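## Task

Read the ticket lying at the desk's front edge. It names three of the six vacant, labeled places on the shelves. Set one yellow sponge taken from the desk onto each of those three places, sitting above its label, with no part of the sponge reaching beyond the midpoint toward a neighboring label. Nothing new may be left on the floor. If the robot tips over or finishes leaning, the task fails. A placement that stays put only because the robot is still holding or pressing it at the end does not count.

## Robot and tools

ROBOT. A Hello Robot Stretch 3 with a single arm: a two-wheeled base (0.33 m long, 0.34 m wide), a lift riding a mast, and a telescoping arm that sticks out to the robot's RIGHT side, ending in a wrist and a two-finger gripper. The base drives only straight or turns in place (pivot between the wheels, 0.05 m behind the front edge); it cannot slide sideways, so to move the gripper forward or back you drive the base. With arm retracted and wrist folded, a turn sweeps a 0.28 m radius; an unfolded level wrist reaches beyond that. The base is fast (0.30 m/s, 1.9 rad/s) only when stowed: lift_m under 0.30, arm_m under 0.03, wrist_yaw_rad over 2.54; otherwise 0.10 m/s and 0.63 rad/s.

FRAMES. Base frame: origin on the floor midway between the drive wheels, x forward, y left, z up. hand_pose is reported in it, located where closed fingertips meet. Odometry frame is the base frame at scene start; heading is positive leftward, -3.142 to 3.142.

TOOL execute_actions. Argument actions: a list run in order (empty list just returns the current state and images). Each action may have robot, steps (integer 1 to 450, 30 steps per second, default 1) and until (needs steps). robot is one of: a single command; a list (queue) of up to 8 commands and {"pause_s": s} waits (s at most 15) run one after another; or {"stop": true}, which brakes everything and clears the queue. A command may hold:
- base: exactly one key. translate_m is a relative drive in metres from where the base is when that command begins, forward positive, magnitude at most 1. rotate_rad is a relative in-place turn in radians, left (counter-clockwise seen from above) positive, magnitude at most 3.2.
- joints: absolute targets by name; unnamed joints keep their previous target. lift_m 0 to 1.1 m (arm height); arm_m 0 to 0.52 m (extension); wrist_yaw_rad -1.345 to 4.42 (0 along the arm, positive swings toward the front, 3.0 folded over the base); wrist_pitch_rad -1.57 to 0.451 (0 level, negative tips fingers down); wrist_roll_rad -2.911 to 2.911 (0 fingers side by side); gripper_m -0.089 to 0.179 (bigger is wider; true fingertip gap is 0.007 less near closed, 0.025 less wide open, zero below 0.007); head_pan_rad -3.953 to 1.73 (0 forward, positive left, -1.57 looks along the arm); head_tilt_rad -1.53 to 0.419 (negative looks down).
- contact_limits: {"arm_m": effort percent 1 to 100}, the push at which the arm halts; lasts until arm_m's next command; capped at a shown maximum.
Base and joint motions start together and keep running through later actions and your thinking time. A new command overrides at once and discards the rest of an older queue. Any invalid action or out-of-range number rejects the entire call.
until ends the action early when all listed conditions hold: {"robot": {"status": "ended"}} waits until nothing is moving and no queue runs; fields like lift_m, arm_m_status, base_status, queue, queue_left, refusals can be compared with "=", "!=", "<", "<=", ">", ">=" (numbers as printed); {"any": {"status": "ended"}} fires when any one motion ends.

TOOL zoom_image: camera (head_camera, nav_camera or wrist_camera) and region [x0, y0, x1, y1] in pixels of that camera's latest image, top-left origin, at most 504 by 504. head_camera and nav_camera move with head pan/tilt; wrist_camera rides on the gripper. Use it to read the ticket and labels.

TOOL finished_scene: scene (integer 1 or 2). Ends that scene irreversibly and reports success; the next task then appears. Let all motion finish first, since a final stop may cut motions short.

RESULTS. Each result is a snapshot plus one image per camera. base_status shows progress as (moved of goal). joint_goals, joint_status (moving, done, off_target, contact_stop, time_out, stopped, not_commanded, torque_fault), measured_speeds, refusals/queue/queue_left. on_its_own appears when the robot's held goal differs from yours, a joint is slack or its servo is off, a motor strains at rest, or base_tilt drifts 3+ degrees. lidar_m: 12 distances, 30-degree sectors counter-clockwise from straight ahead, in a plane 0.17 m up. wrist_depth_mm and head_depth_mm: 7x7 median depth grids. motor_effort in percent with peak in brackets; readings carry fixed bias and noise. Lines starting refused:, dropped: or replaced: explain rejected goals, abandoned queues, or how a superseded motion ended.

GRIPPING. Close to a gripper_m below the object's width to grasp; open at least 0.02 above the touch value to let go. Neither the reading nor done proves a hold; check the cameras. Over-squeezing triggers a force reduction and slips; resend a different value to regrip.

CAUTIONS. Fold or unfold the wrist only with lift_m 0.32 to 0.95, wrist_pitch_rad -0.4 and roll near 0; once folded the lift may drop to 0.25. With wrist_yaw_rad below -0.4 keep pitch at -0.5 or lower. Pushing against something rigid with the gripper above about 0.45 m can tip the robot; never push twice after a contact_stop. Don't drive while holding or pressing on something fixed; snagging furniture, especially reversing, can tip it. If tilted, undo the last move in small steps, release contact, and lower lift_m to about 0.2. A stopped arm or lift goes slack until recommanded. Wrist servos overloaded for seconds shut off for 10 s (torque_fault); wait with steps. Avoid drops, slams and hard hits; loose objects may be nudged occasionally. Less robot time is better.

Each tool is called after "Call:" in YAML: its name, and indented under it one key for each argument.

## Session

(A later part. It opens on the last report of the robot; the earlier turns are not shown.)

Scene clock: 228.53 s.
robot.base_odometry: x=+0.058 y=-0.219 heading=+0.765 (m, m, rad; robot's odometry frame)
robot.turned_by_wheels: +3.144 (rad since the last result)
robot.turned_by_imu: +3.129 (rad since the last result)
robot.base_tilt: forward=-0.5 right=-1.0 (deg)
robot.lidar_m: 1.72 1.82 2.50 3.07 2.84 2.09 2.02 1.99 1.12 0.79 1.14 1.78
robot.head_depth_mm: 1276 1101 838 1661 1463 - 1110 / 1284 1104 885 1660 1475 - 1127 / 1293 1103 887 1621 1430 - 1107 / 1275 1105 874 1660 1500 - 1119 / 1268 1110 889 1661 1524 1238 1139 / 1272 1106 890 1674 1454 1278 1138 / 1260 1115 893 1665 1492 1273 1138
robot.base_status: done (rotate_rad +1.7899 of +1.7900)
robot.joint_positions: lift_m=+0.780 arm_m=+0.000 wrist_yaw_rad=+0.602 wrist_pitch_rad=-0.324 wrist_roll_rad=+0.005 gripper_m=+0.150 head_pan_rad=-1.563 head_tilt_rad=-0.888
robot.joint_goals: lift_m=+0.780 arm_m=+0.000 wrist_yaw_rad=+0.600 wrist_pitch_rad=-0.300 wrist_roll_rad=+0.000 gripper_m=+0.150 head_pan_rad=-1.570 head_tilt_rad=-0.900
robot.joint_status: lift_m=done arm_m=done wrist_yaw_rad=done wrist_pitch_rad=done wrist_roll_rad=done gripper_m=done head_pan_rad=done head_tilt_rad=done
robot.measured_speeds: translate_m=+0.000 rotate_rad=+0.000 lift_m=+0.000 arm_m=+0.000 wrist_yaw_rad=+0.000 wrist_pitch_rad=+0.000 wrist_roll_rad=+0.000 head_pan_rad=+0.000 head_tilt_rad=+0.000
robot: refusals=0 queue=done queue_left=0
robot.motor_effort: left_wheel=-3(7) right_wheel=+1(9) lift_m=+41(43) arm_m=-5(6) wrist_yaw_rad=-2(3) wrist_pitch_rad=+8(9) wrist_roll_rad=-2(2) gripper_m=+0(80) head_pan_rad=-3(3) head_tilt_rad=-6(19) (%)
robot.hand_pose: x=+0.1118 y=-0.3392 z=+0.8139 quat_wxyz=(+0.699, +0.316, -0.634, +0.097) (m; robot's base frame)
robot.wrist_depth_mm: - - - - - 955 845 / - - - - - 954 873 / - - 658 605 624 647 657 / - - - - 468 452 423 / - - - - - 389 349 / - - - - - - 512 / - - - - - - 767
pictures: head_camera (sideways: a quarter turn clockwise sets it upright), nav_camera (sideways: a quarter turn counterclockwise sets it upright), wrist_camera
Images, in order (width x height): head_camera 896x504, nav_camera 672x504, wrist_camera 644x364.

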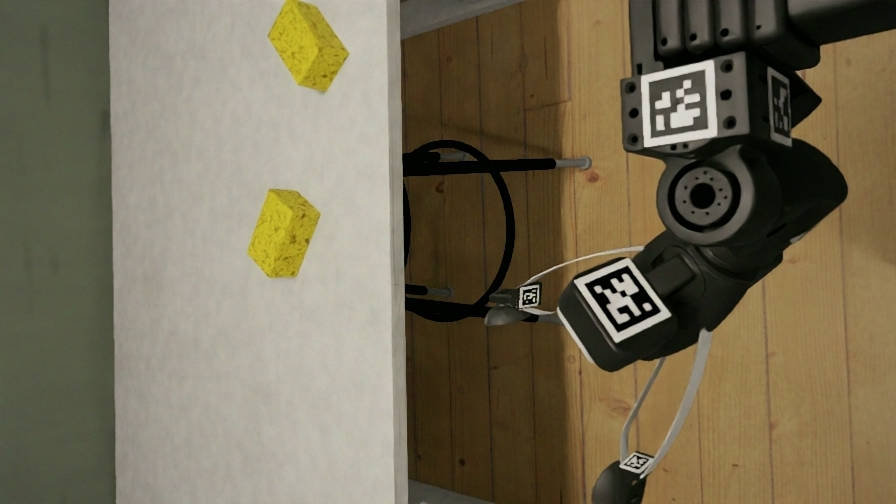

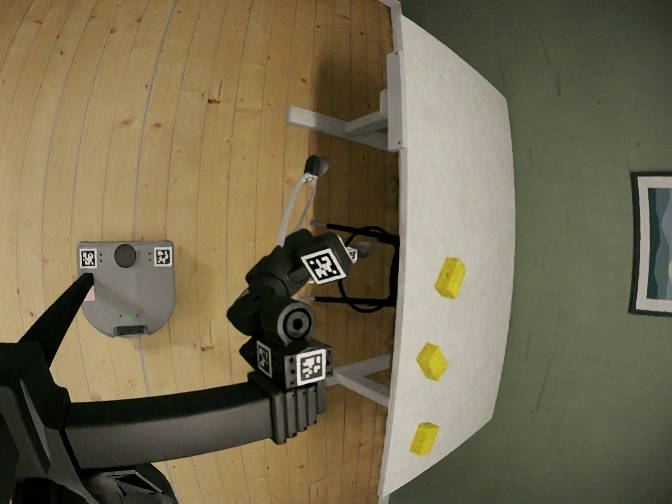

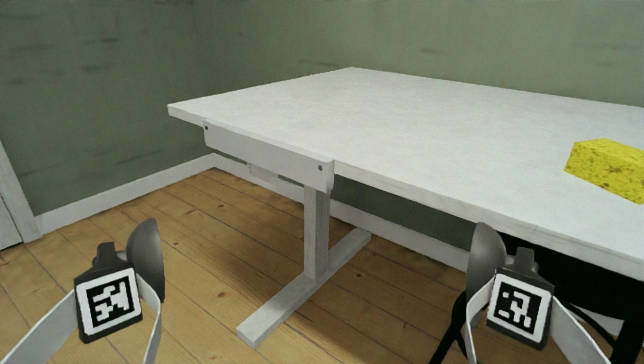

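Call:
execute_actions:
  actions:
    - {"robot":[{"base":{"translate_m":0.142},"joints":{"wrist_yaw_rad":-0.4,"gripper_m":0.179}},{"joints":{"arm_m":0.29}},{"joints":{"lift_m":0.72}}],"steps":450,"until":{"robot":{"status":"ended"}}}

Scene clock: 242.80 s.
robot.base_odometry: x=+0.160 y=-0.120 heading=+0.765 (m, m, rad; robot's odometry frame)
robot.turned_by_wheels: +0.000 (rad since the last result)
robot.turned_by_imu: +0.004 (rad since the last result)
robot.base_tilt: forward=-0.5 right=-0.7 (deg)
robot.lidar_m: 1.58 1.66 2.30 3.06 3.04 2.24 2.16 1.99 0.83 0.82 1.07 1.63
robot.head_depth_mm: 1276 1099 887 1646 1493 - - / 1280 1098 888 - 1428 1258 1137 / 1275 1105 913 1571 1460 1281 1135 / 1287 1107 915 1617 1454 1281 1136 / 1275 1104 889 1660 1459 1282 1138 / 1268 1114 892 1630 1468 1281 1138 / 1268 1110 894 1438 1426 1284 1144
robot.base_status: done (translate_m +0.1420 of +0.1420)
robot.joint_positions: lift_m=+0.720 arm_m=+0.290 wrist_yaw_rad=-0.399 wrist_pitch_rad=-0.323 wrist_roll_rad=+0.005 gripper_m=+0.179 head_pan_rad=-1.563 head_tilt_rad=-0.889
robot.joint_goals: lift_m=+0.720 arm_m=+0.290 wrist_yaw_rad=-0.400 wrist_pitch_rad=-0.300 wrist_roll_rad=+0.000 gripper_m=+0.179 head_pan_rad=-1.570 head_tilt_rad=-0.900
robot.joint_status: lift_m=done arm_m=done wrist_yaw_rad=done wrist_pitch_rad=done wrist_roll_rad=done gripper_m=done head_pan_rad=done head_tilt_rad=done
robot.measured_speeds: translate_m=+0.000 rotate_rad=+0.000 lift_m=+0.000 arm_m=+0.000 wrist_yaw_rad=+0.000 wrist_pitch_rad=+0.000 wrist_roll_rad=+0.000 head_pan_rad=+0.000 head_tilt_rad=+0.000
robot: refusals=0 queue=done queue_left=0
robot.motor_effort: left_wheel=-3(4) right_wheel=+1(7) lift_m=+21(40) arm_m=+4(8) wrist_yaw_rad=+0(3) wrist_pitch_rad=+8(8) wrist_roll_rad=-2(2) gripper_m=-1(84) head_pan_rad=-2(1) head_tilt_rad=-6(6) (%)
robot.hand_pose: x=-0.1130 y=-0.6514 z=+0.7549 quat_wxyz=(+0.660, -0.027, -0.708, -0.250) (m; robot's base frame)
robot.wrist_depth_mm: 665 707 774 824 936 - - / 680 700 724 750 765 796 - / 412 417 426 307 441 456 322 / 295 299 305 290 295 316 302 / 231 234 236 238 242 246 248 / - 192 193 195 195 198 216 / - 161 162 164 171 536 -
pictures: head_camera (sideways: a quarter turn clockwise sets it upright), nav_camera (sideways: a quarter turn counterclockwise sets it upright), wrist_camera
Images, in order (width x height): head_camera 896x504, nav_camera 672x504, wrist_camera 644x364.

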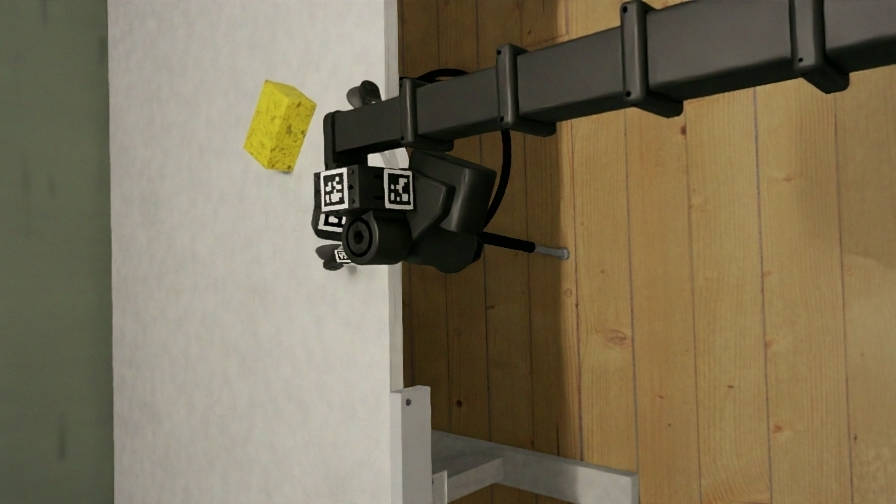

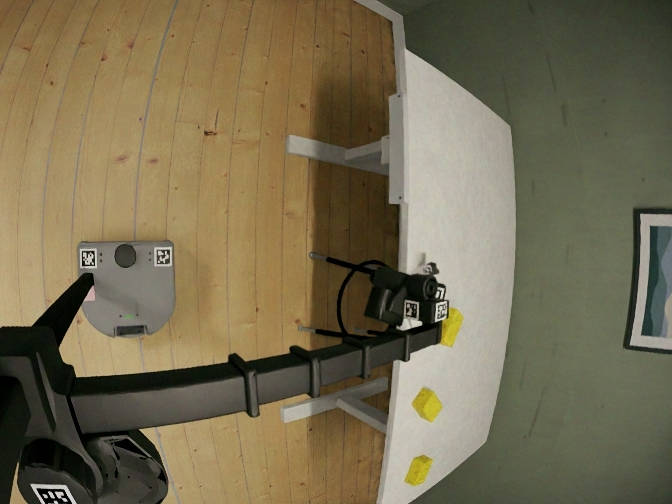

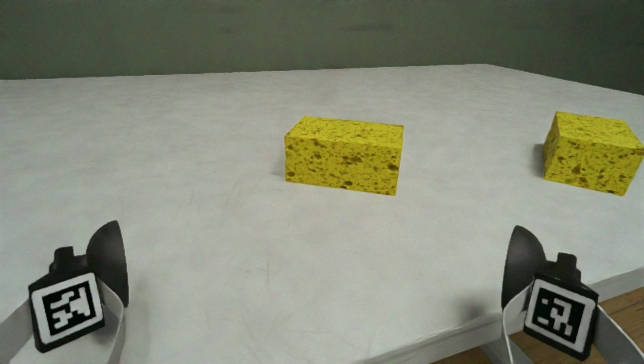

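Call:
execute_actions:
  actions:
    - {"robot":[{"base":{"translate_m":-0.085},"joints":{"arm_m":0.44,"lift_m":0.71}}],"steps":450,"until":{"robot":{"status":"ended"}}}

Scene clock: 247.10 s.
robot.base_odometry: x=+0.099 y=-0.179 heading=+0.765 (m, m, rad; robot's odometry frame)
robot.turned_by_wheels: +0.000 (rad since the last result)
robot.turned_by_imu: +0.000 (rad since the last result)
robot.base_tilt: forward=-0.4 right=-0.8 (deg)
robot.lidar_m: 1.67 1.75 2.41 3.05 2.91 2.15 2.08 1.99 0.80 0.82 1.11 1.71
robot.head_depth_mm: 1275 1099 858 1662 1490 - - / 1281 1103 900 - - 1266 1141 / 1280 1145 - 1659 1460 1275 1143 / 1279 1105 864 1627 1454 1278 1138 / 1274 1105 888 1654 1456 1289 1138 / 1271 1105 889 1657 1464 1279 1133 / 1270 1111 892 1592 1467 1282 1143
robot.base_status: done (translate_m -0.0850 of -0.0850)
robot.joint_positions: lift_m=+0.710 arm_m=+0.440 wrist_yaw_rad=-0.399 wrist_pitch_rad=-0.323 wrist_roll_rad=+0.005 gripper_m=+0.179 head_pan_rad=-1.563 head_tilt_rad=-0.889
robot.joint_goals: lift_m=+0.710 arm_m=+0.440 wrist_yaw_rad=-0.400 wrist_pitch_rad=-0.300 wrist_roll_rad=+0.000 gripper_m=+0.179 head_pan_rad=-1.570 head_tilt_rad=-0.900
robot.joint_status: lift_m=done arm_m=done wrist_yaw_rad=done wrist_pitch_rad=done wrist_roll_rad=done gripper_m=done head_pan_rad=done head_tilt_rad=done
robot.measured_speeds: translate_m=+0.000 rotate_rad=+0.000 lift_m=+0.000 arm_m=+0.000 wrist_yaw_rad=+0.000 wrist_pitch_rad=+0.000 wrist_roll_rad=+0.000 head_pan_rad=+0.000 head_tilt_rad=+0.000
robot: refusals=0 queue=done queue_left=0
robot.motor_effort: left_wheel=-3(7) right_wheel=+1(5) lift_m=+21(21) arm_m=+3(3) wrist_yaw_rad=-1(0) wrist_pitch_rad=+8(8) wrist_roll_rad=-2(2) gripper_m=+1(0) head_pan_rad=-2(2) head_tilt_rad=-6(6) (%)
robot.hand_pose: x=-0.1130 y=-0.8014 z=+0.7449 quat_wxyz=(+0.660, -0.027, -0.708, -0.250) (m; robot's base frame)
robot.wrist_depth_mm: 556 594 644 693 769 865 - / 565 611 655 694 716 738 - / 381 388 397 402 414 423 434 / 274 278 282 287 289 296 300 / 215 218 146 147 156 227 228 / - 177 132 125 126 183 190 / - 149 144 133 126 154 161
pictures: head_camera (sideways: a quarter turn clockwise sets it upright), nav_camera (sideways: a quarter turn counterclockwise sets it upright), wrist_camera
Images, in order (width x height): head_camera 896x504, nav_camera 672x504, wrist_camera 644x364.

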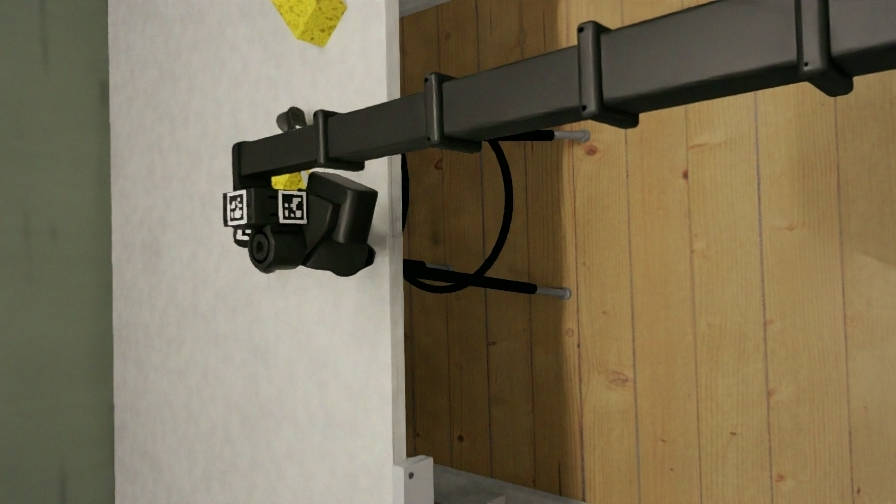

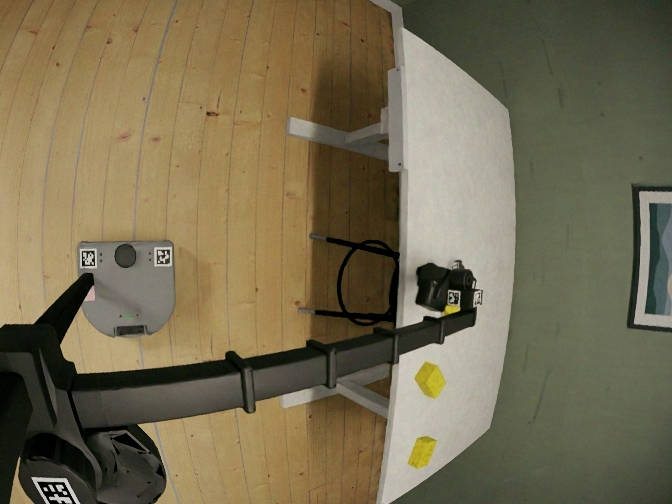

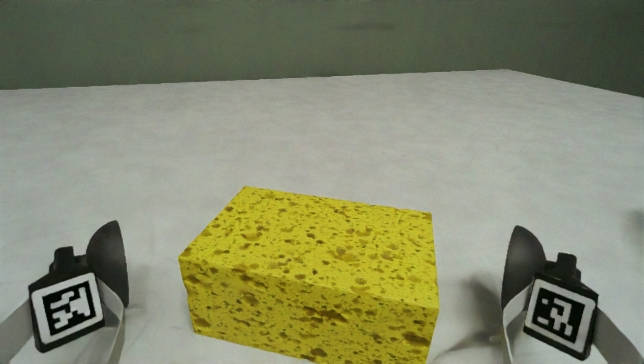

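Call:
execute_actions:
  actions:
    - {"robot":[{"joints":{"gripper_m":0.065}},{"pause_s":0.5},{"joints":{"lift_m":0.78}},{"joints":{"arm_m":0,"wrist_yaw_rad":0}}],"steps":450,"until":{"robot":{"status":"ended"}}}

Scene clock: 257.13 s.
robot.base_odometry: x=+0.099 y=-0.179 heading=+0.765 (m, m, rad; robot's odometry frame)
robot.turned_by_wheels: +0.000 (rad since the last result)
robot.turned_by_imu: +0.002 (rad since the last result)
robot.base_tilt: forward=-0.6 right=-0.7 (deg)
robot.lidar_m: 1.67 1.75 2.42 3.07 2.92 2.15 2.08 2.00 0.80 0.82 1.10 1.71
robot.head_depth_mm: 1280 1101 861 1650 1478 - - / 1285 1101 887 1628 1453 - - / 1276 1107 889 1661 1429 - 1110 / 1277 1103 889 810 558 1261 1121 / 1276 1111 889 1667 1429 1295 1140 / 1272 1108 893 1672 1457 1277 1145 / 1274 1111 893 1590 1461 1279 1140
robot.base_status: done (translate_m -0.0850 of -0.0850)
robot.joint_positions: lift_m=+0.780 arm_m=+0.000 wrist_yaw_rad=-0.001 wrist_pitch_rad=-0.321 wrist_roll_rad=+0.005 gripper_m=+0.072 head_pan_rad=-1.563 head_tilt_rad=-0.889
robot.joint_goals: lift_m=+0.780 arm_m=+0.000 wrist_yaw_rad=+0.000 wrist_pitch_rad=-0.300 wrist_roll_rad=+0.000 gripper_m=+0.071 head_pan_rad=-1.570 head_tilt_rad=-0.900
robot.joint_status: lift_m=done arm_m=done wrist_yaw_rad=done wrist_pitch_rad=done wrist_roll_rad=done gripper_m=done head_pan_rad=done head_tilt_rad=done
robot.measured_speeds: translate_m=+0.000 rotate_rad=+0.000 lift_m=+0.000 arm_m=+0.000 wrist_yaw_rad=+0.000 wrist_pitch_rad=+0.000 wrist_roll_rad=+0.000 head_pan_rad=+0.000 head_tilt_rad=+0.000
robot: refusals=0 queue=done queue_left=0
robot.on_its_own: gripper_m is held at +0.071, not at your +0.065, by its stall guard, which is not easing now
robot.motor_effort: left_wheel=-2(3) right_wheel=+1(1) lift_m=+41(43) arm_m=-4(0) wrist_yaw_rad=+1(0) wrist_pitch_rad=+7(8) wrist_roll_rad=-2(2) gripper_m=-20(97) head_pan_rad=-2(4) head_tilt_rad=-6(6) (%)
robot.hand_pose: x=-0.0217 y=-0.3809 z=+0.8146 quat_wxyz=(+0.697, +0.113, -0.699, -0.114) (m; robot's base frame)
robot.wrist_depth_mm: - - - - - - - / - - - - - - - / 584 600 611 623 638 643 655 / 422 450 428 439 448 449 459 / - - 146 147 149 - 852 / - - 132 125 121 - - / - - 149 133 125 - -
pictures: head_camera (sideways: a quarter turn clockwise sets it upright), nav_camera (sideways: a quarter turn counterclockwise sets it upright), wrist_camera
Images, in order (width x height): head_camera 896x504, nav_camera 672x504, wrist_camera 644x364.

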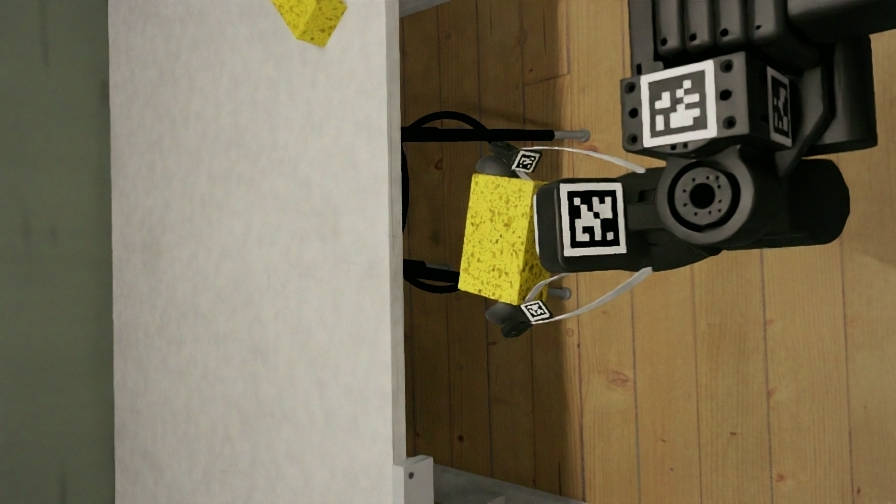

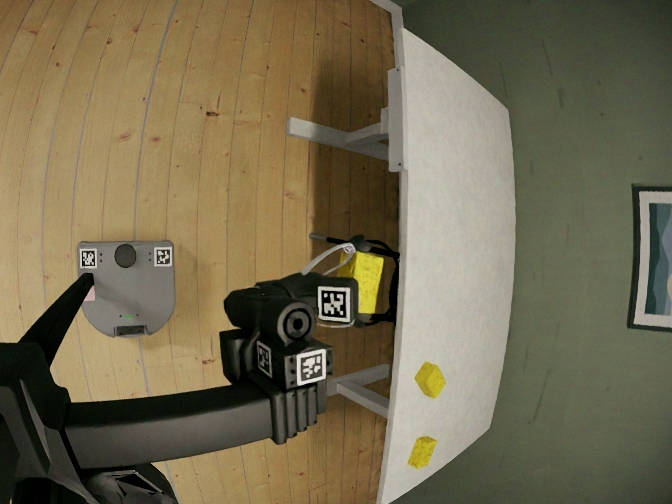

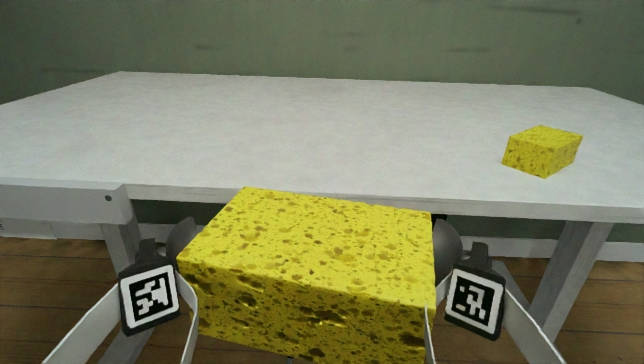

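Call:
execute_actions:
  actions:
    - {"robot":[{"base":{"rotate_rad":1.334},"joints":{"head_tilt_rad":-0.8}},{"base":{"translate_m":1.0}},{"base":{"translate_m":1.0}},{"base":{"translate_m":0.36}},{"base":{"rotate_rad":1.82}},{"base":{"translate_m":-0.3},"joints":{"lift_m":0.58}}],"steps":450,"until":{"robot":{"status":"ended"}}}
    - {"steps":450,"until":{"robot":{"status":"ended"}}}
    - {"steps":450,"until":{"robot":{"status":"ended"}}}

Scene clock: 301.67 s.
robot.base_odometry: x=-0.877 y=+2.070 heading=-2.364 (m, m, rad; robot's odometry frame)
robot.turned_by_wheels: +3.154 (rad since the last result)
robot.turned_by_imu: +3.144 (rad since the last result)
robot.base_tilt: forward=-0.5 right=-0.8 (deg)
robot.lidar_m: 2.88 3.01 3.26 2.88 1.20 0.90 0.47 0.47 0.69 0.98 0.88 1.52
robot.head_depth_mm: 757 857 856 1306 1526 1324 1187 / 765 960 1082 1088 1323 1324 1188 / 767 960 1105 1096 1426 1279 1194 / 770 964 1115 1103 1439 698 1144 / 773 966 1122 1105 1427 1327 1173 / 778 970 1119 1103 1432 1331 1164 / 776 965 1120 1078 1402 1341 1172
robot.base_status: done (translate_m -0.3000 of -0.3000)
robot.joint_positions: lift_m=+0.580 arm_m=+0.000 wrist_yaw_rad=-0.001 wrist_pitch_rad=-0.321 wrist_roll_rad=+0.005 gripper_m=+0.072 head_pan_rad=-1.563 head_tilt_rad=-0.803
robot.joint_goals: lift_m=+0.580 arm_m=+0.000 wrist_yaw_rad=+0.000 wrist_pitch_rad=-0.300 wrist_roll_rad=+0.000 gripper_m=+0.071 head_pan_rad=-1.570 head_tilt_rad=-0.800
robot.joint_status: lift_m=done arm_m=done wrist_yaw_rad=done wrist_pitch_rad=done wrist_roll_rad=done gripper_m=done head_pan_rad=done head_tilt_rad=done
robot.measured_speeds: translate_m=+0.000 rotate_rad=+0.000 lift_m=+0.000 arm_m=+0.000 wrist_yaw_rad=+0.000 wrist_pitch_rad=+0.000 wrist_roll_rad=+0.000 head_pan_rad=+0.000 head_tilt_rad=+0.000
robot: refusals=0 queue=done queue_left=0
robot.on_its_own: gripper_m is held at +0.071, not at your +0.065, by its stall guard, which is not easing now
robot.motor_effort: left_wheel=-2(6) right_wheel=+1(5) lift_m=+22(40) arm_m=-4(4) wrist_yaw_rad=+1(0) wrist_pitch_rad=+7(7) wrist_roll_rad=-2(2) gripper_m=-20(20) head_pan_rad=-2(1) head_tilt_rad=+1(14) (%)
robot.hand_pose: x=-0.0217 y=-0.3808 z=+0.6154 quat_wxyz=(+0.697, +0.113, -0.699, -0.114) (m; robot's base frame)
robot.wrist_depth_mm: 571 687 675 659 654 525 653 / 587 727 707 698 686 514 693 / 560 544 626 634 648 554 744 / 632 778 822 510 519 534 800 / 956 791 146 147 148 849 857 / 917 - 132 125 120 927 924 / 806 750 149 133 125 805 826
pictures: head_camera (sideways: a quarter turn clockwise sets it upright), nav_camera (sideways: a quarter turn counterclockwise sets it upright), wrist_camera
Images, in order (width x height): head_camera 896x504, nav_camera 672x504, wrist_camera 644x364.

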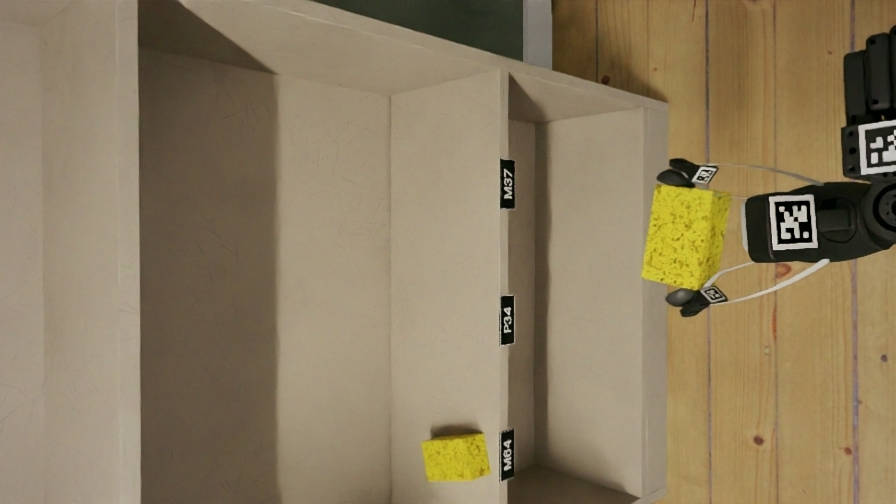

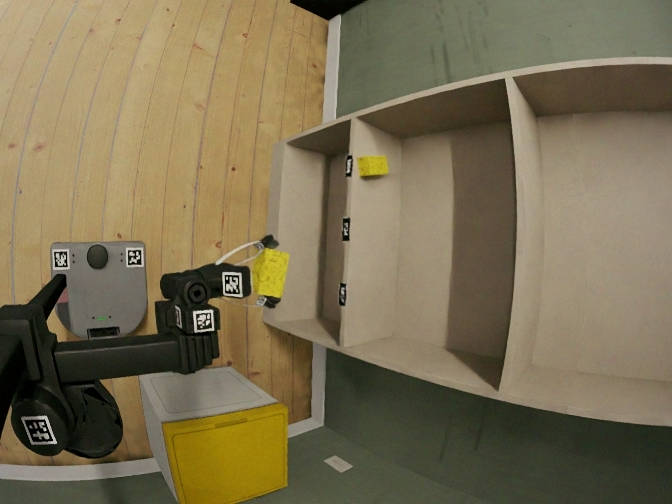

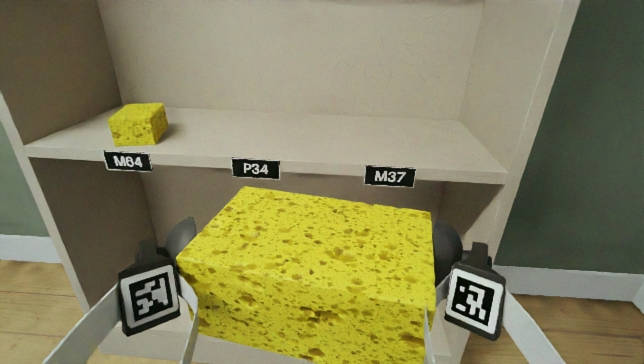

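Call:
execute_actions:
  actions:
    - {"robot":[{"base":{"translate_m":-0.03},"joints":{"wrist_yaw_rad":-0.3}},{"joints":{"arm_m":0.43}},{"joints":{"lift_m":0.52}}],"steps":450,"until":{"robot":{"status":"ended"}}}

Scene clock: 313.30 s.
robot.base_odometry: x=-0.855 y=+2.091 heading=-2.364 (m, m, rad; robot's odometry frame)
robot.turned_by_wheels: +0.000 (rad since the last result)
robot.turned_by_imu: +0.002 (rad since the last result)
robot.base_tilt: forward=-0.4 right=-0.8 (deg)
robot.lidar_m: 2.91 3.04 3.26 2.79 1.15 0.87 0.45 0.44 0.63 0.98 0.90 1.51
robot.head_depth_mm: 714 757 879 1373 1539 1327 1159 / 765 955 1058 1053 1307 1353 - / 765 959 1112 1166 1374 1317 1160 / 768 961 1117 1136 1398 1327 1172 / 771 968 1112 1111 1422 1330 1164 / 775 968 1111 1112 1436 1339 1167 / 777 965 1116 1076 1414 1330 1165
robot.base_status: done (translate_m -0.0300 of -0.0300)
robot.joint_positions: lift_m=+0.520 arm_m=+0.430 wrist_yaw_rad=-0.299 wrist_pitch_rad=-0.321 wrist_roll_rad=+0.005 gripper_m=+0.072 head_pan_rad=-1.563 head_tilt_rad=-0.803
robot.joint_goals: lift_m=+0.520 arm_m=+0.430 wrist_yaw_rad=-0.300 wrist_pitch_rad=-0.300 wrist_roll_rad=+0.000 gripper_m=+0.071 head_pan_rad=-1.570 head_tilt_rad=-0.800
robot.joint_status: lift_m=done arm_m=done wrist_yaw_rad=done wrist_pitch_rad=done wrist_roll_rad=done gripper_m=done head_pan_rad=done head_tilt_rad=done
robot.measured_speeds: translate_m=+0.000 rotate_rad=+0.000 lift_m=+0.000 arm_m=+0.000 wrist_yaw_rad=+0.000 wrist_pitch_rad=+0.000 wrist_roll_rad=+0.000 head_pan_rad=+0.000 head_tilt_rad=+0.000
robot: refusals=0 queue=done queue_left=0
robot.on_its_own: gripper_m is held at +0.071, not at your +0.065, by its stall guard, which is not easing now
robot.motor_effort: left_wheel=-2(6) right_wheel=+1(2) lift_m=+22(24) arm_m=+3(3) wrist_yaw_rad=+0(3) wrist_pitch_rad=+7(7) wrist_roll_rad=-1(2) gripper_m=-21(20) head_pan_rad=-2(2) head_tilt_rad=+2(2) (%)
robot.hand_pose: x=-0.0910 y=-0.7997 z=+0.5554 quat_wxyz=(+0.672, +0.007, -0.708, -0.216) (m; robot's base frame)
robot.wrist_depth_mm: 242 252 267 279 296 265 198 / 256 268 284 301 320 270 201 / 275 287 304 325 342 273 202 / 288 298 309 315 322 277 205 / 237 244 147 147 149 250 208 / 194 - 132 125 121 208 198 / 170 161 148 133 125 165 174
pictures: head_camera (sideways: a quarter turn clockwise sets it upright), nav_camera (sideways: a quarter turn counterclockwise sets it upright), wrist_camera
Images, in order (width x height): head_camera 896x504, nav_camera 672x504, wrist_camera 644x364.

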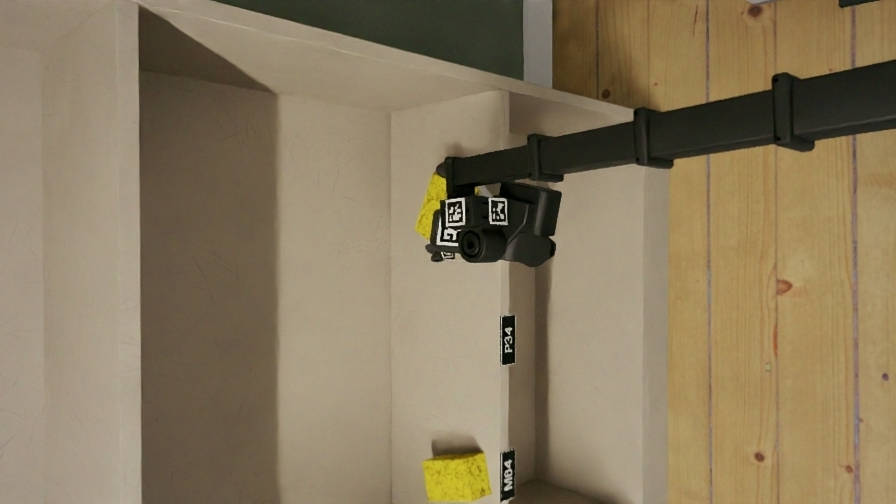

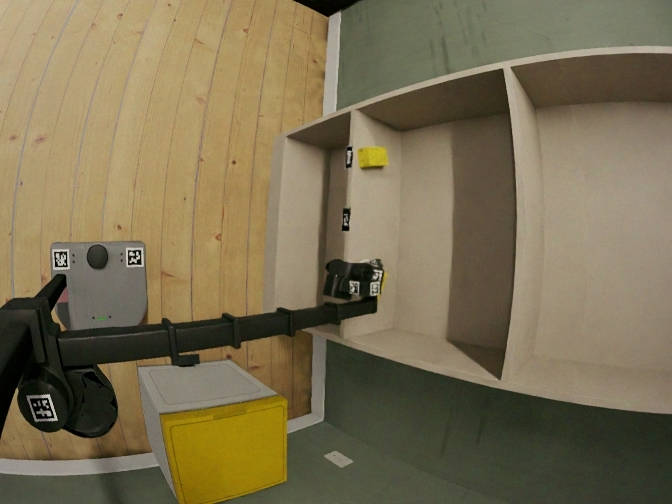

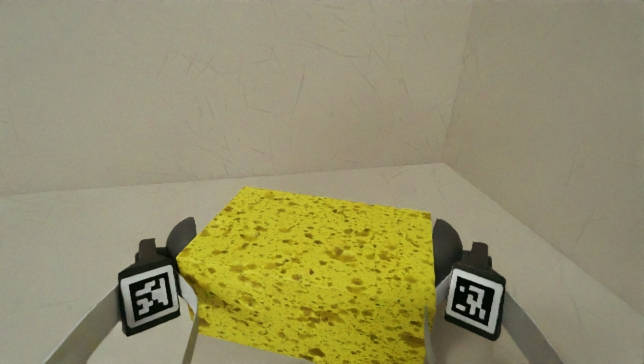

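Call:
execute_actions:
  actions:
    - {"robot":[{"joints":{"lift_m":0.495}},{"joints":{"gripper_m":0.15}},{"pause_s":0.5},{"joints":{"lift_m":0.58}},{"joints":{"arm_m":0,"wrist_yaw_rad":0,"head_pan_rad":-0.5,"head_tilt_rad":-0.4}}],"steps":450,"until":{"robot":{"status":"ended"}}}

Call:
execute_actions:
  actions:
    - {"robot":[{"joints":{"wrist_pitch_rad":-0.4,"wrist_yaw_rad":3.0,"gripper_m":0.04}},{"joints":{"lift_m":0.25}},{"base":{"translate_m":1.0},"joints":{"head_pan_rad":-1.2,"head_tilt_rad":-0.7}},{"base":{"translate_m":0.4}}],"steps":450,"until":{"robot":{"status":"ended"}}}

Scene clock: 326.97 s.
robot.base_odometry: x=-0.855 y=+2.091 heading=-2.364 (m, m, rad; robot's odometry frame)
robot.turned_by_wheels: +0.000 (rad since the last result)
robot.turned_by_imu: +0.003 (rad since the last result)
robot.base_tilt: forward=-0.4 right=-0.8 (deg)
robot.lidar_m: 2.91 3.06 3.29 2.79 1.16 0.87 0.45 0.44 0.64 0.98 0.90 1.51
robot.head_depth_mm: 1203 1256 1322 1388 1458 1555 1443 / 1347 1428 1499 1586 1695 1734 1452 / 1541 1648 1698 1822 1958 1836 1459 / 1798 1925 1642 1751 1868 1812 1459 / 2164 2356 2309 2406 2338 1830 1474 / 2604 2769 2820 3048 2422 1836 1475 / 2489 2635 2800 2982 2449 1837 1471
robot.base_status: done (translate_m -0.0300 of -0.0300)
robot.joint_positions: lift_m=+0.580 arm_m=+0.000 wrist_yaw_rad=-0.001 wrist_pitch_rad=-0.315 wrist_roll_rad=+0.001 gripper_m=+0.150 head_pan_rad=-0.507 head_tilt_rad=-0.409
robot.joint_goals: lift_m=+0.580 arm_m=+0.000 wrist_yaw_rad=+0.000 wrist_pitch_rad=-0.300 wrist_roll_rad=+0.000 gripper_m=+0.150 head_pan_rad=-0.500 head_tilt_rad=-0.400
robot.joint_status: lift_m=done arm_m=done wrist_yaw_rad=done wrist_pitch_rad=done wrist_roll_rad=done gripper_m=done head_pan_rad=done head_tilt_rad=done
robot.measured_speeds: translate_m=+0.000 rotate_rad=+0.000 lift_m=+0.000 arm_m=+0.000 wrist_yaw_rad=+0.000 wrist_pitch_rad=+0.000 wrist_roll_rad=+0.000 head_pan_rad=+0.000 head_tilt_rad=+0.000
robot: refusals=0 queue=done queue_left=0
robot.motor_effort: left_wheel=-3(3) right_wheel=+1(3) lift_m=+41(42) arm_m=-5(7) wrist_yaw_rad=+1(5) wrist_pitch_rad=+5(8) wrist_roll_rad=-1(2) gripper_m=+0(83) head_pan_rad=+3(30) head_tilt_rad=+5(32) (%)
robot.hand_pose: x=-0.0216 y=-0.3815 z=+0.6161 quat_wxyz=(+0.698, +0.111, -0.699, -0.111) (m; robot's base frame)
robot.wrist_depth_mm: 608 680 664 656 643 470 651 / 618 724 710 690 670 536 698 / 574 551 639 591 606 585 750 / 616 816 821 807 520 784 801 / 684 876 897 880 818 850 852 / 906 - 835 837 792 - 902 / 805 730 727 712 702 809 844
pictures: head_camera (sideways: a quarter turn clockwise sets it upright), nav_camera (sideways: a quarter turn counterclockwise sets it upright), wrist_camera
Images, in order (width x height): head_camera 896x504, nav_camera 672x504, wrist_camera 644x364.

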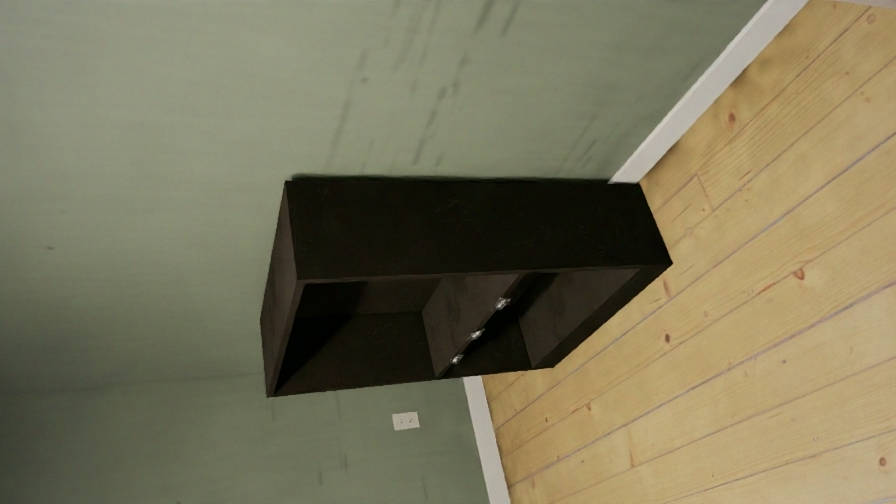

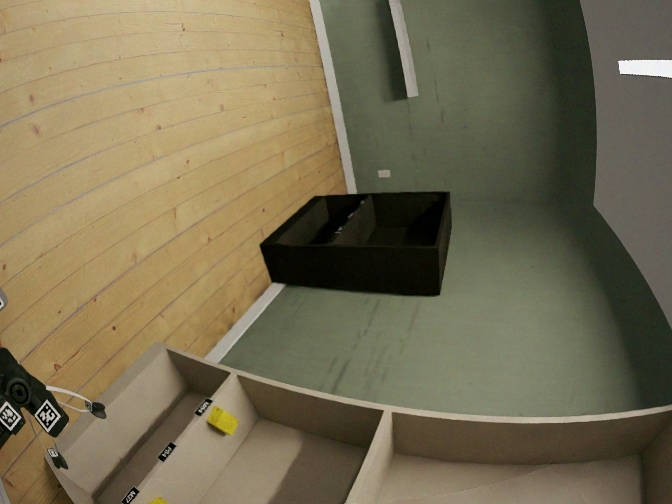

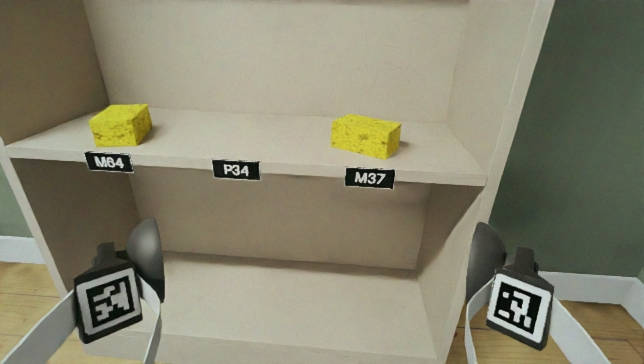

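Scene clock: 341.13 s.
robot.base_odometry: x=-1.853 y=+1.109 heading=-2.364 (m, m, rad; robot's odometry frame)
robot.turned_by_wheels: +0.000 (rad since the last result)
robot.turned_by_imu: +0.018 (rad since the last result)
robot.base_tilt: forward=-0.6 right=-0.8 (deg)
robot.lidar_m: 1.51 1.60 2.29 3.05 2.99 2.30 1.83 1.17 1.12 0.79 1.10 1.55
robot.head_depth_mm: 899 827 1057 1207 1418 1409 1220 / 933 903 1106 1228 1152 1342 1216 / 967 915 1150 1256 1440 1357 1212 / 999 922 1203 1290 1479 1381 1217 / 1025 1105 1258 1322 1527 1408 1222 / 1068 1152 1319 1320 1570 1416 1217 / 1106 1133 1248 1300 1558 1423 1220
robot.base_status: done (translate_m +0.4000 of +0.4000)
robot.joint_positions: lift_m=+0.250 arm_m=+0.000 wrist_yaw_rad=+2.999 wrist_pitch_rad=-0.414 wrist_roll_rad=+0.001 gripper_m=+0.040 head_pan_rad=-1.193 head_tilt_rad=-0.691
robot.joint_goals: lift_m=+0.250 arm_m=+0.000 wrist_yaw_rad=+3.000 wrist_pitch_rad=-0.400 wrist_roll_rad=+0.000 gripper_m=+0.040 head_pan_rad=-1.200 head_tilt_rad=-0.700
robot.joint_status: lift_m=done arm_m=done wrist_yaw_rad=done wrist_pitch_rad=done wrist_roll_rad=done gripper_m=done head_pan_rad=done head_tilt_rad=done
robot.measured_speeds: translate_m=+0.000 rotate_rad=+0.000 lift_m=+0.000 arm_m=+0.000 wrist_yaw_rad=+0.000 wrist_pitch_rad=+0.000 wrist_roll_rad=+0.000 head_pan_rad=+0.000 head_tilt_rad=+0.000
robot: refusals=0 queue=done queue_left=0
robot.motor_effort: left_wheel=-2(9) right_wheel=+1(5) lift_m=+21(42) arm_m=-4(5) wrist_yaw_rad=+0(2) wrist_pitch_rad=+5(5) wrist_roll_rad=+0(1) gripper_m=-1(84) head_pan_rad=-1(24) head_tilt_rad=-5(28) (%)
robot.hand_pose: x=+0.0107 y=+0.0773 z=+0.2639 quat_wxyz=(+0.195, +0.701, +0.096, +0.680) (m; robot's base frame)
robot.wrist_depth_mm: - - - - - - - / - - - - - - - / 875 889 885 918 909 937 964 / 665 671 683 698 706 724 723 / 550 548 580 565 570 573 580 / 469 488 - - 494 482 482 / - - - - 402 414 416
pictures: head_camera (sideways: a quarter turn clockwise sets it upright), nav_camera (sideways: a quarter turn counterclockwise sets it upright), wrist_camera
Images, in order (width x height): head_camera 896x504, nav_camera 672x504, wrist_camera 644x364.

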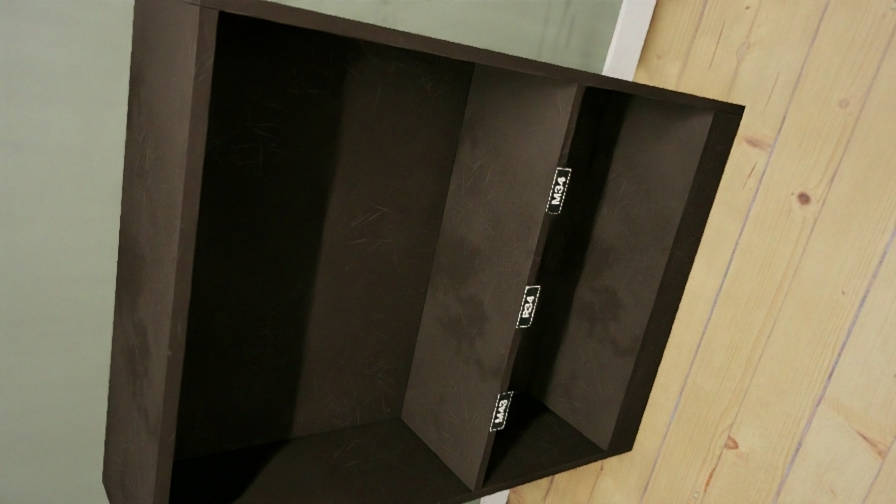

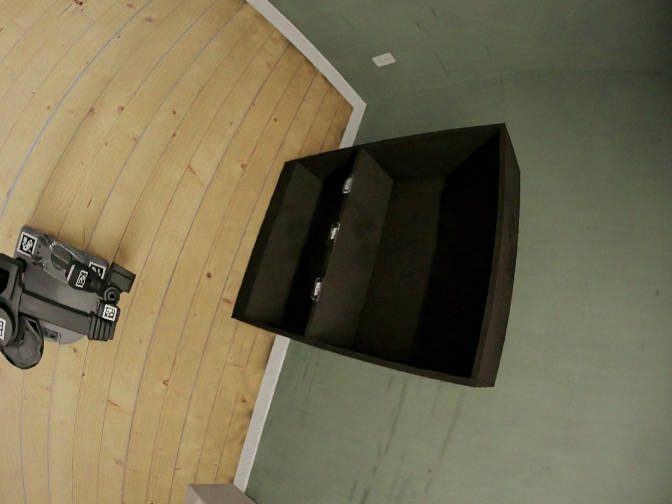

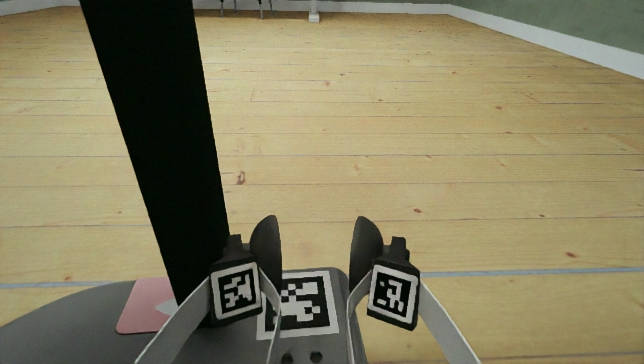

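Call:
execute_actions:
  actions:
    - {"robot":[{"base":{"rotate_rad":1.526},"joints":{"head_pan_rad":-1.57,"head_tilt_rad":-0.9}},{"base":{"translate_m":1.0}},{"base":{"translate_m":1.0}},{"base":{"translate_m":0.283}},{"base":{"rotate_rad":1.615}},{"joints":{"lift_m":0.78}},{"joints":{"wrist_yaw_rad":0.9,"wrist_pitch_rad":-0.3,"gripper_m":0.179}}],"steps":450,"until":{"robot":{"status":"ended"}}}
    - {"steps":450,"until":{"robot":{"status":"ended"}}}

Scene clock: 373.83 s.
robot.base_odometry: x=-0.327 y=-0.589 heading=+0.776 (m, m, rad; robot's odometry frame)
robot.turned_by_wheels: +3.141 (rad since the last result)
robot.turned_by_imu: +3.121 (rad since the last result)
robot.base_tilt: forward=-0.5 right=-0.8 (deg)
robot.lidar_m: 2.19 2.34 3.06 3.09 2.07 1.59 1.56 1.65 0.93 0.93 0.78 1.44
robot.head_depth_mm: 1241 1336 884 1583 1467 - 1102 / 1246 1101 861 1589 1466 - 1124 / 1239 1105 842 1466 1447 - 1099 / 1245 1103 890 1617 1460 - 1121 / 1253 1109 866 1597 1487 - 1142 / 1251 1110 843 1595 1456 1271 1145 / 1263 1111 891 1625 1427 1296 1142
robot.base_status: done (rotate_rad +1.6149 of +1.6150)
robot.joint_positions: lift_m=+0.780 arm_m=+0.000 wrist_yaw_rad=+0.902 wrist_pitch_rad=-0.324 wrist_roll_rad=+0.001 gripper_m=+0.179 head_pan_rad=-1.563 head_tilt_rad=-0.889
robot.joint_goals: lift_m=+0.780 arm_m=+0.000 wrist_yaw_rad=+0.900 wrist_pitch_rad=-0.300 wrist_roll_rad=+0.000 gripper_m=+0.179 head_pan_rad=-1.570 head_tilt_rad=-0.900
robot.joint_status: lift_m=done arm_m=done wrist_yaw_rad=done wrist_pitch_rad=done wrist_roll_rad=done gripper_m=done head_pan_rad=done head_tilt_rad=done
robot.measured_speeds: translate_m=+0.000 rotate_rad=+0.000 lift_m=+0.000 arm_m=+0.000 wrist_yaw_rad=+0.000 wrist_pitch_rad=+0.000 wrist_roll_rad=+0.000 head_pan_rad=+0.000 head_tilt_rad=+0.000
robot: refusals=0 queue=done queue_left=0
robot.motor_effort: left_wheel=-3(9) right_wheel=+1(9) lift_m=+41(43) arm_m=-4(5) wrist_yaw_rad=-1(2) wrist_pitch_rad=+8(8) wrist_roll_rad=-1(1) gripper_m=+0(84) head_pan_rad=-2(17) head_tilt_rad=-6(24) (%)
robot.hand_pose: x=+0.1631 y=-0.2912 z=+0.8139 quat_wxyz=(+0.678, +0.407, -0.578, +0.201) (m; robot's base frame)
robot.wrist_depth_mm: - - - - - - 898 / - - - - - - 903 / - - - - 629 634 657 / - - - - 751 447 386 / - - - - - 633 350 / - - - - - - 647 / 965 - - - - - -
pictures: head_camera (sideways: a quarter turn clockwise sets it upright), nav_camera (sideways: a quarter turn counterclockwise sets it upright), wrist_camera
Images, in order (width x height): head_camera 896x504, nav_camera 672x504, wrist_camera 644x364.

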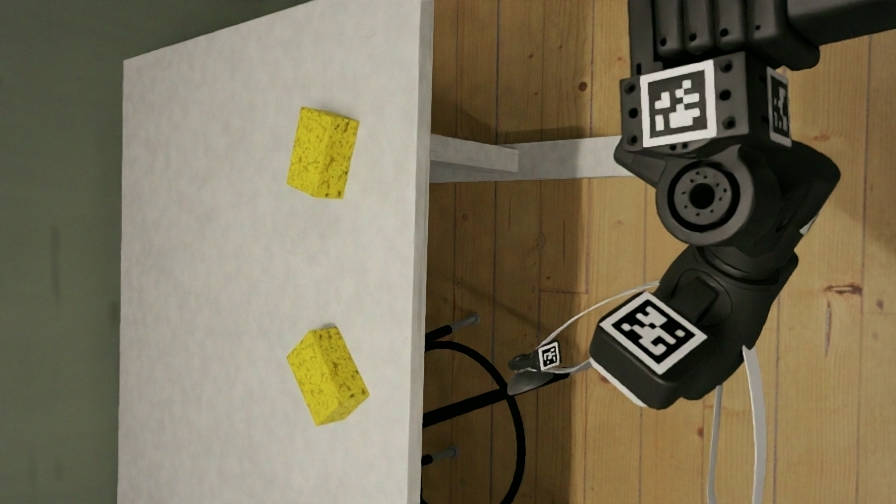

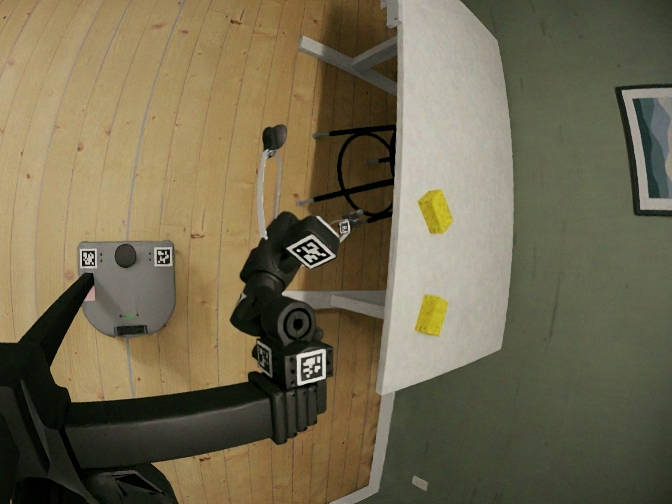

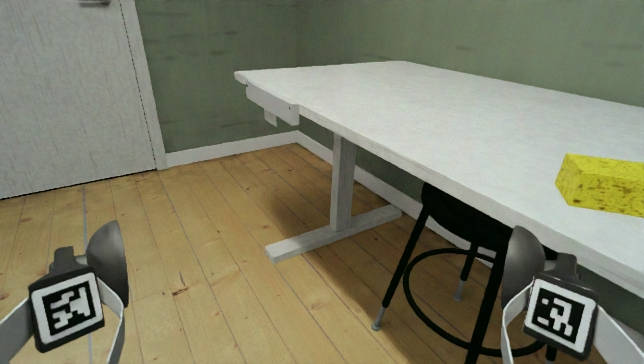

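Call:
execute_actions:
  actions:
    - {"robot":[{"joints":{"wrist_yaw_rad":-0.35}},{"joints":{"arm_m":0.2}},{"joints":{"lift_m":0.72}}],"steps":450,"until":{"robot":{"status":"ended"}}}

Scene clock: 384.30 s.
robot.base_odometry: x=-0.327 y=-0.589 heading=+0.776 (m, m, rad; robot's odometry frame)
robot.turned_by_wheels: +0.000 (rad since the last result)
robot.turned_by_imu: +0.002 (rad since the last result)
robot.base_tilt: forward=-0.4 right=-0.9 (deg)
robot.lidar_m: 2.18 2.34 3.04 3.08 2.07 1.59 1.56 1.65 0.93 0.93 0.79 1.44
robot.head_depth_mm: 1239 1342 890 1587 1484 - - / 1241 1100 861 - 1459 1254 1138 / 1238 1101 838 - 1386 1270 1135 / 1247 1100 889 1624 1438 1272 1133 / 1248 1107 864 1594 1468 1277 1138 / 1260 1107 844 1581 1428 1285 1139 / 1257 1107 892 1633 1431 1283 1143
robot.base_status: done (rotate_rad +1.6149 of +1.6150)
robot.joint_positions: lift_m=+0.720 arm_m=+0.200 wrist_yaw_rad=-0.349 wrist_pitch_rad=-0.323 wrist_roll_rad=+0.001 gripper_m=+0.179 head_pan_rad=-1.563 head_tilt_rad=-0.889
robot.joint_goals: lift_m=+0.720 arm_m=+0.200 wrist_yaw_rad=-0.350 wrist_pitch_rad=-0.300 wrist_roll_rad=+0.000 gripper_m=+0.179 head_pan_rad=-1.570 head_tilt_rad=-0.900
robot.joint_status: lift_m=done arm_m=done wrist_yaw_rad=done wrist_pitch_rad=done wrist_roll_rad=done gripper_m=done head_pan_rad=done head_tilt_rad=done
robot.measured_speeds: translate_m=+0.000 rotate_rad=+0.000 lift_m=+0.000 arm_m=+0.000 wrist_yaw_rad=+0.000 wrist_pitch_rad=+0.000 wrist_roll_rad=+0.000 head_pan_rad=+0.000 head_tilt_rad=+0.000
robot: refusals=0 queue=done queue_left=0
robot.motor_effort: left_wheel=-3(3) right_wheel=+1(1) lift_m=+21(41) arm_m=+3(5) wrist_yaw_rad=-1(2) wrist_pitch_rad=+8(8) wrist_roll_rad=-1(1) gripper_m=+0(0) head_pan_rad=-3(2) head_tilt_rad=-6(6) (%)
robot.hand_pose: x=-0.1020 y=-0.5657 z=+0.7549 quat_wxyz=(+0.667, -0.009, -0.707, -0.234) (m; robot's base frame)
robot.wrist_depth_mm: 726 768 811 856 917 - - / 675 698 727 749 - - - / 409 420 426 304 449 - - / 296 300 286 275 312 319 - / 232 233 235 239 241 247 248 / - 191 193 195 204 214 - / - 169 179 749 982 - -
pictures: head_camera (sideways: a quarter turn clockwise sets it upright), nav_camera (sideways: a quarter turn counterclockwise sets it upright), wrist_camera
Images, in order (width x height): head_camera 896x504, nav_camera 672x504, wrist_camera 644x364.

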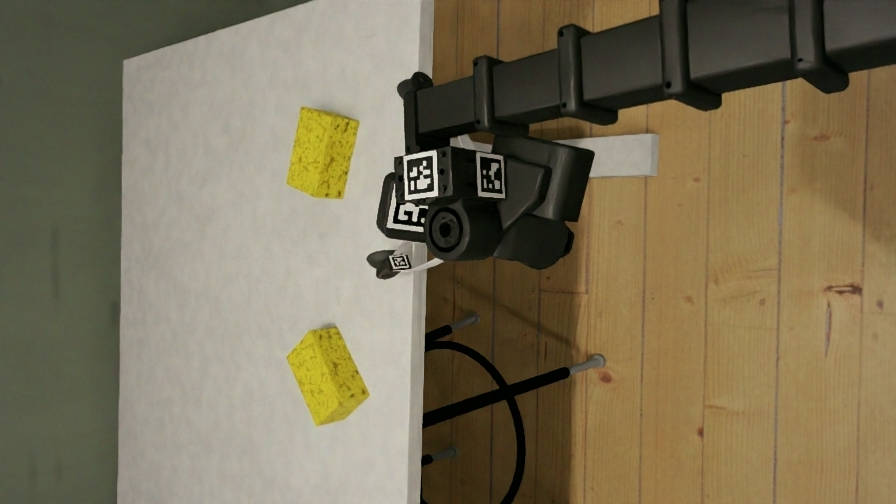

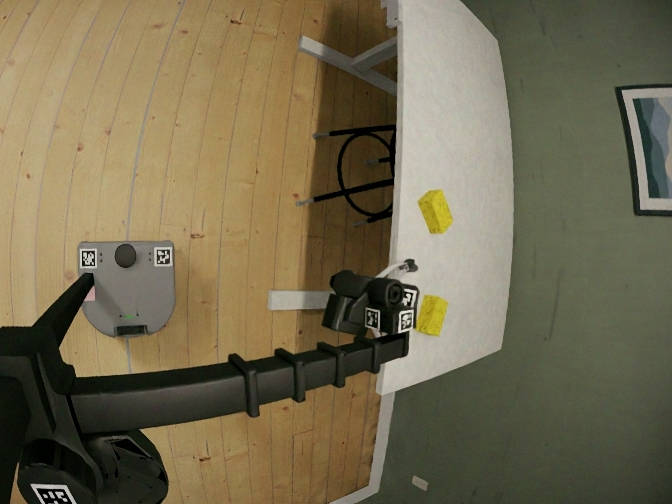

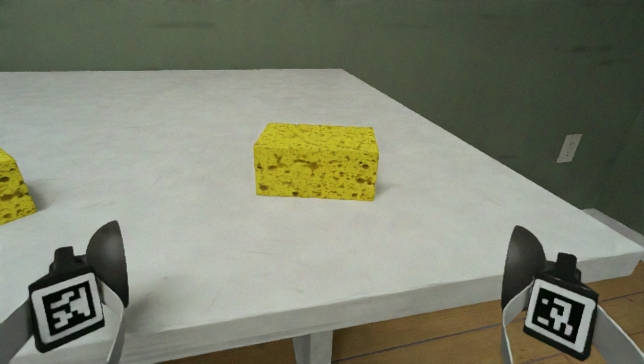

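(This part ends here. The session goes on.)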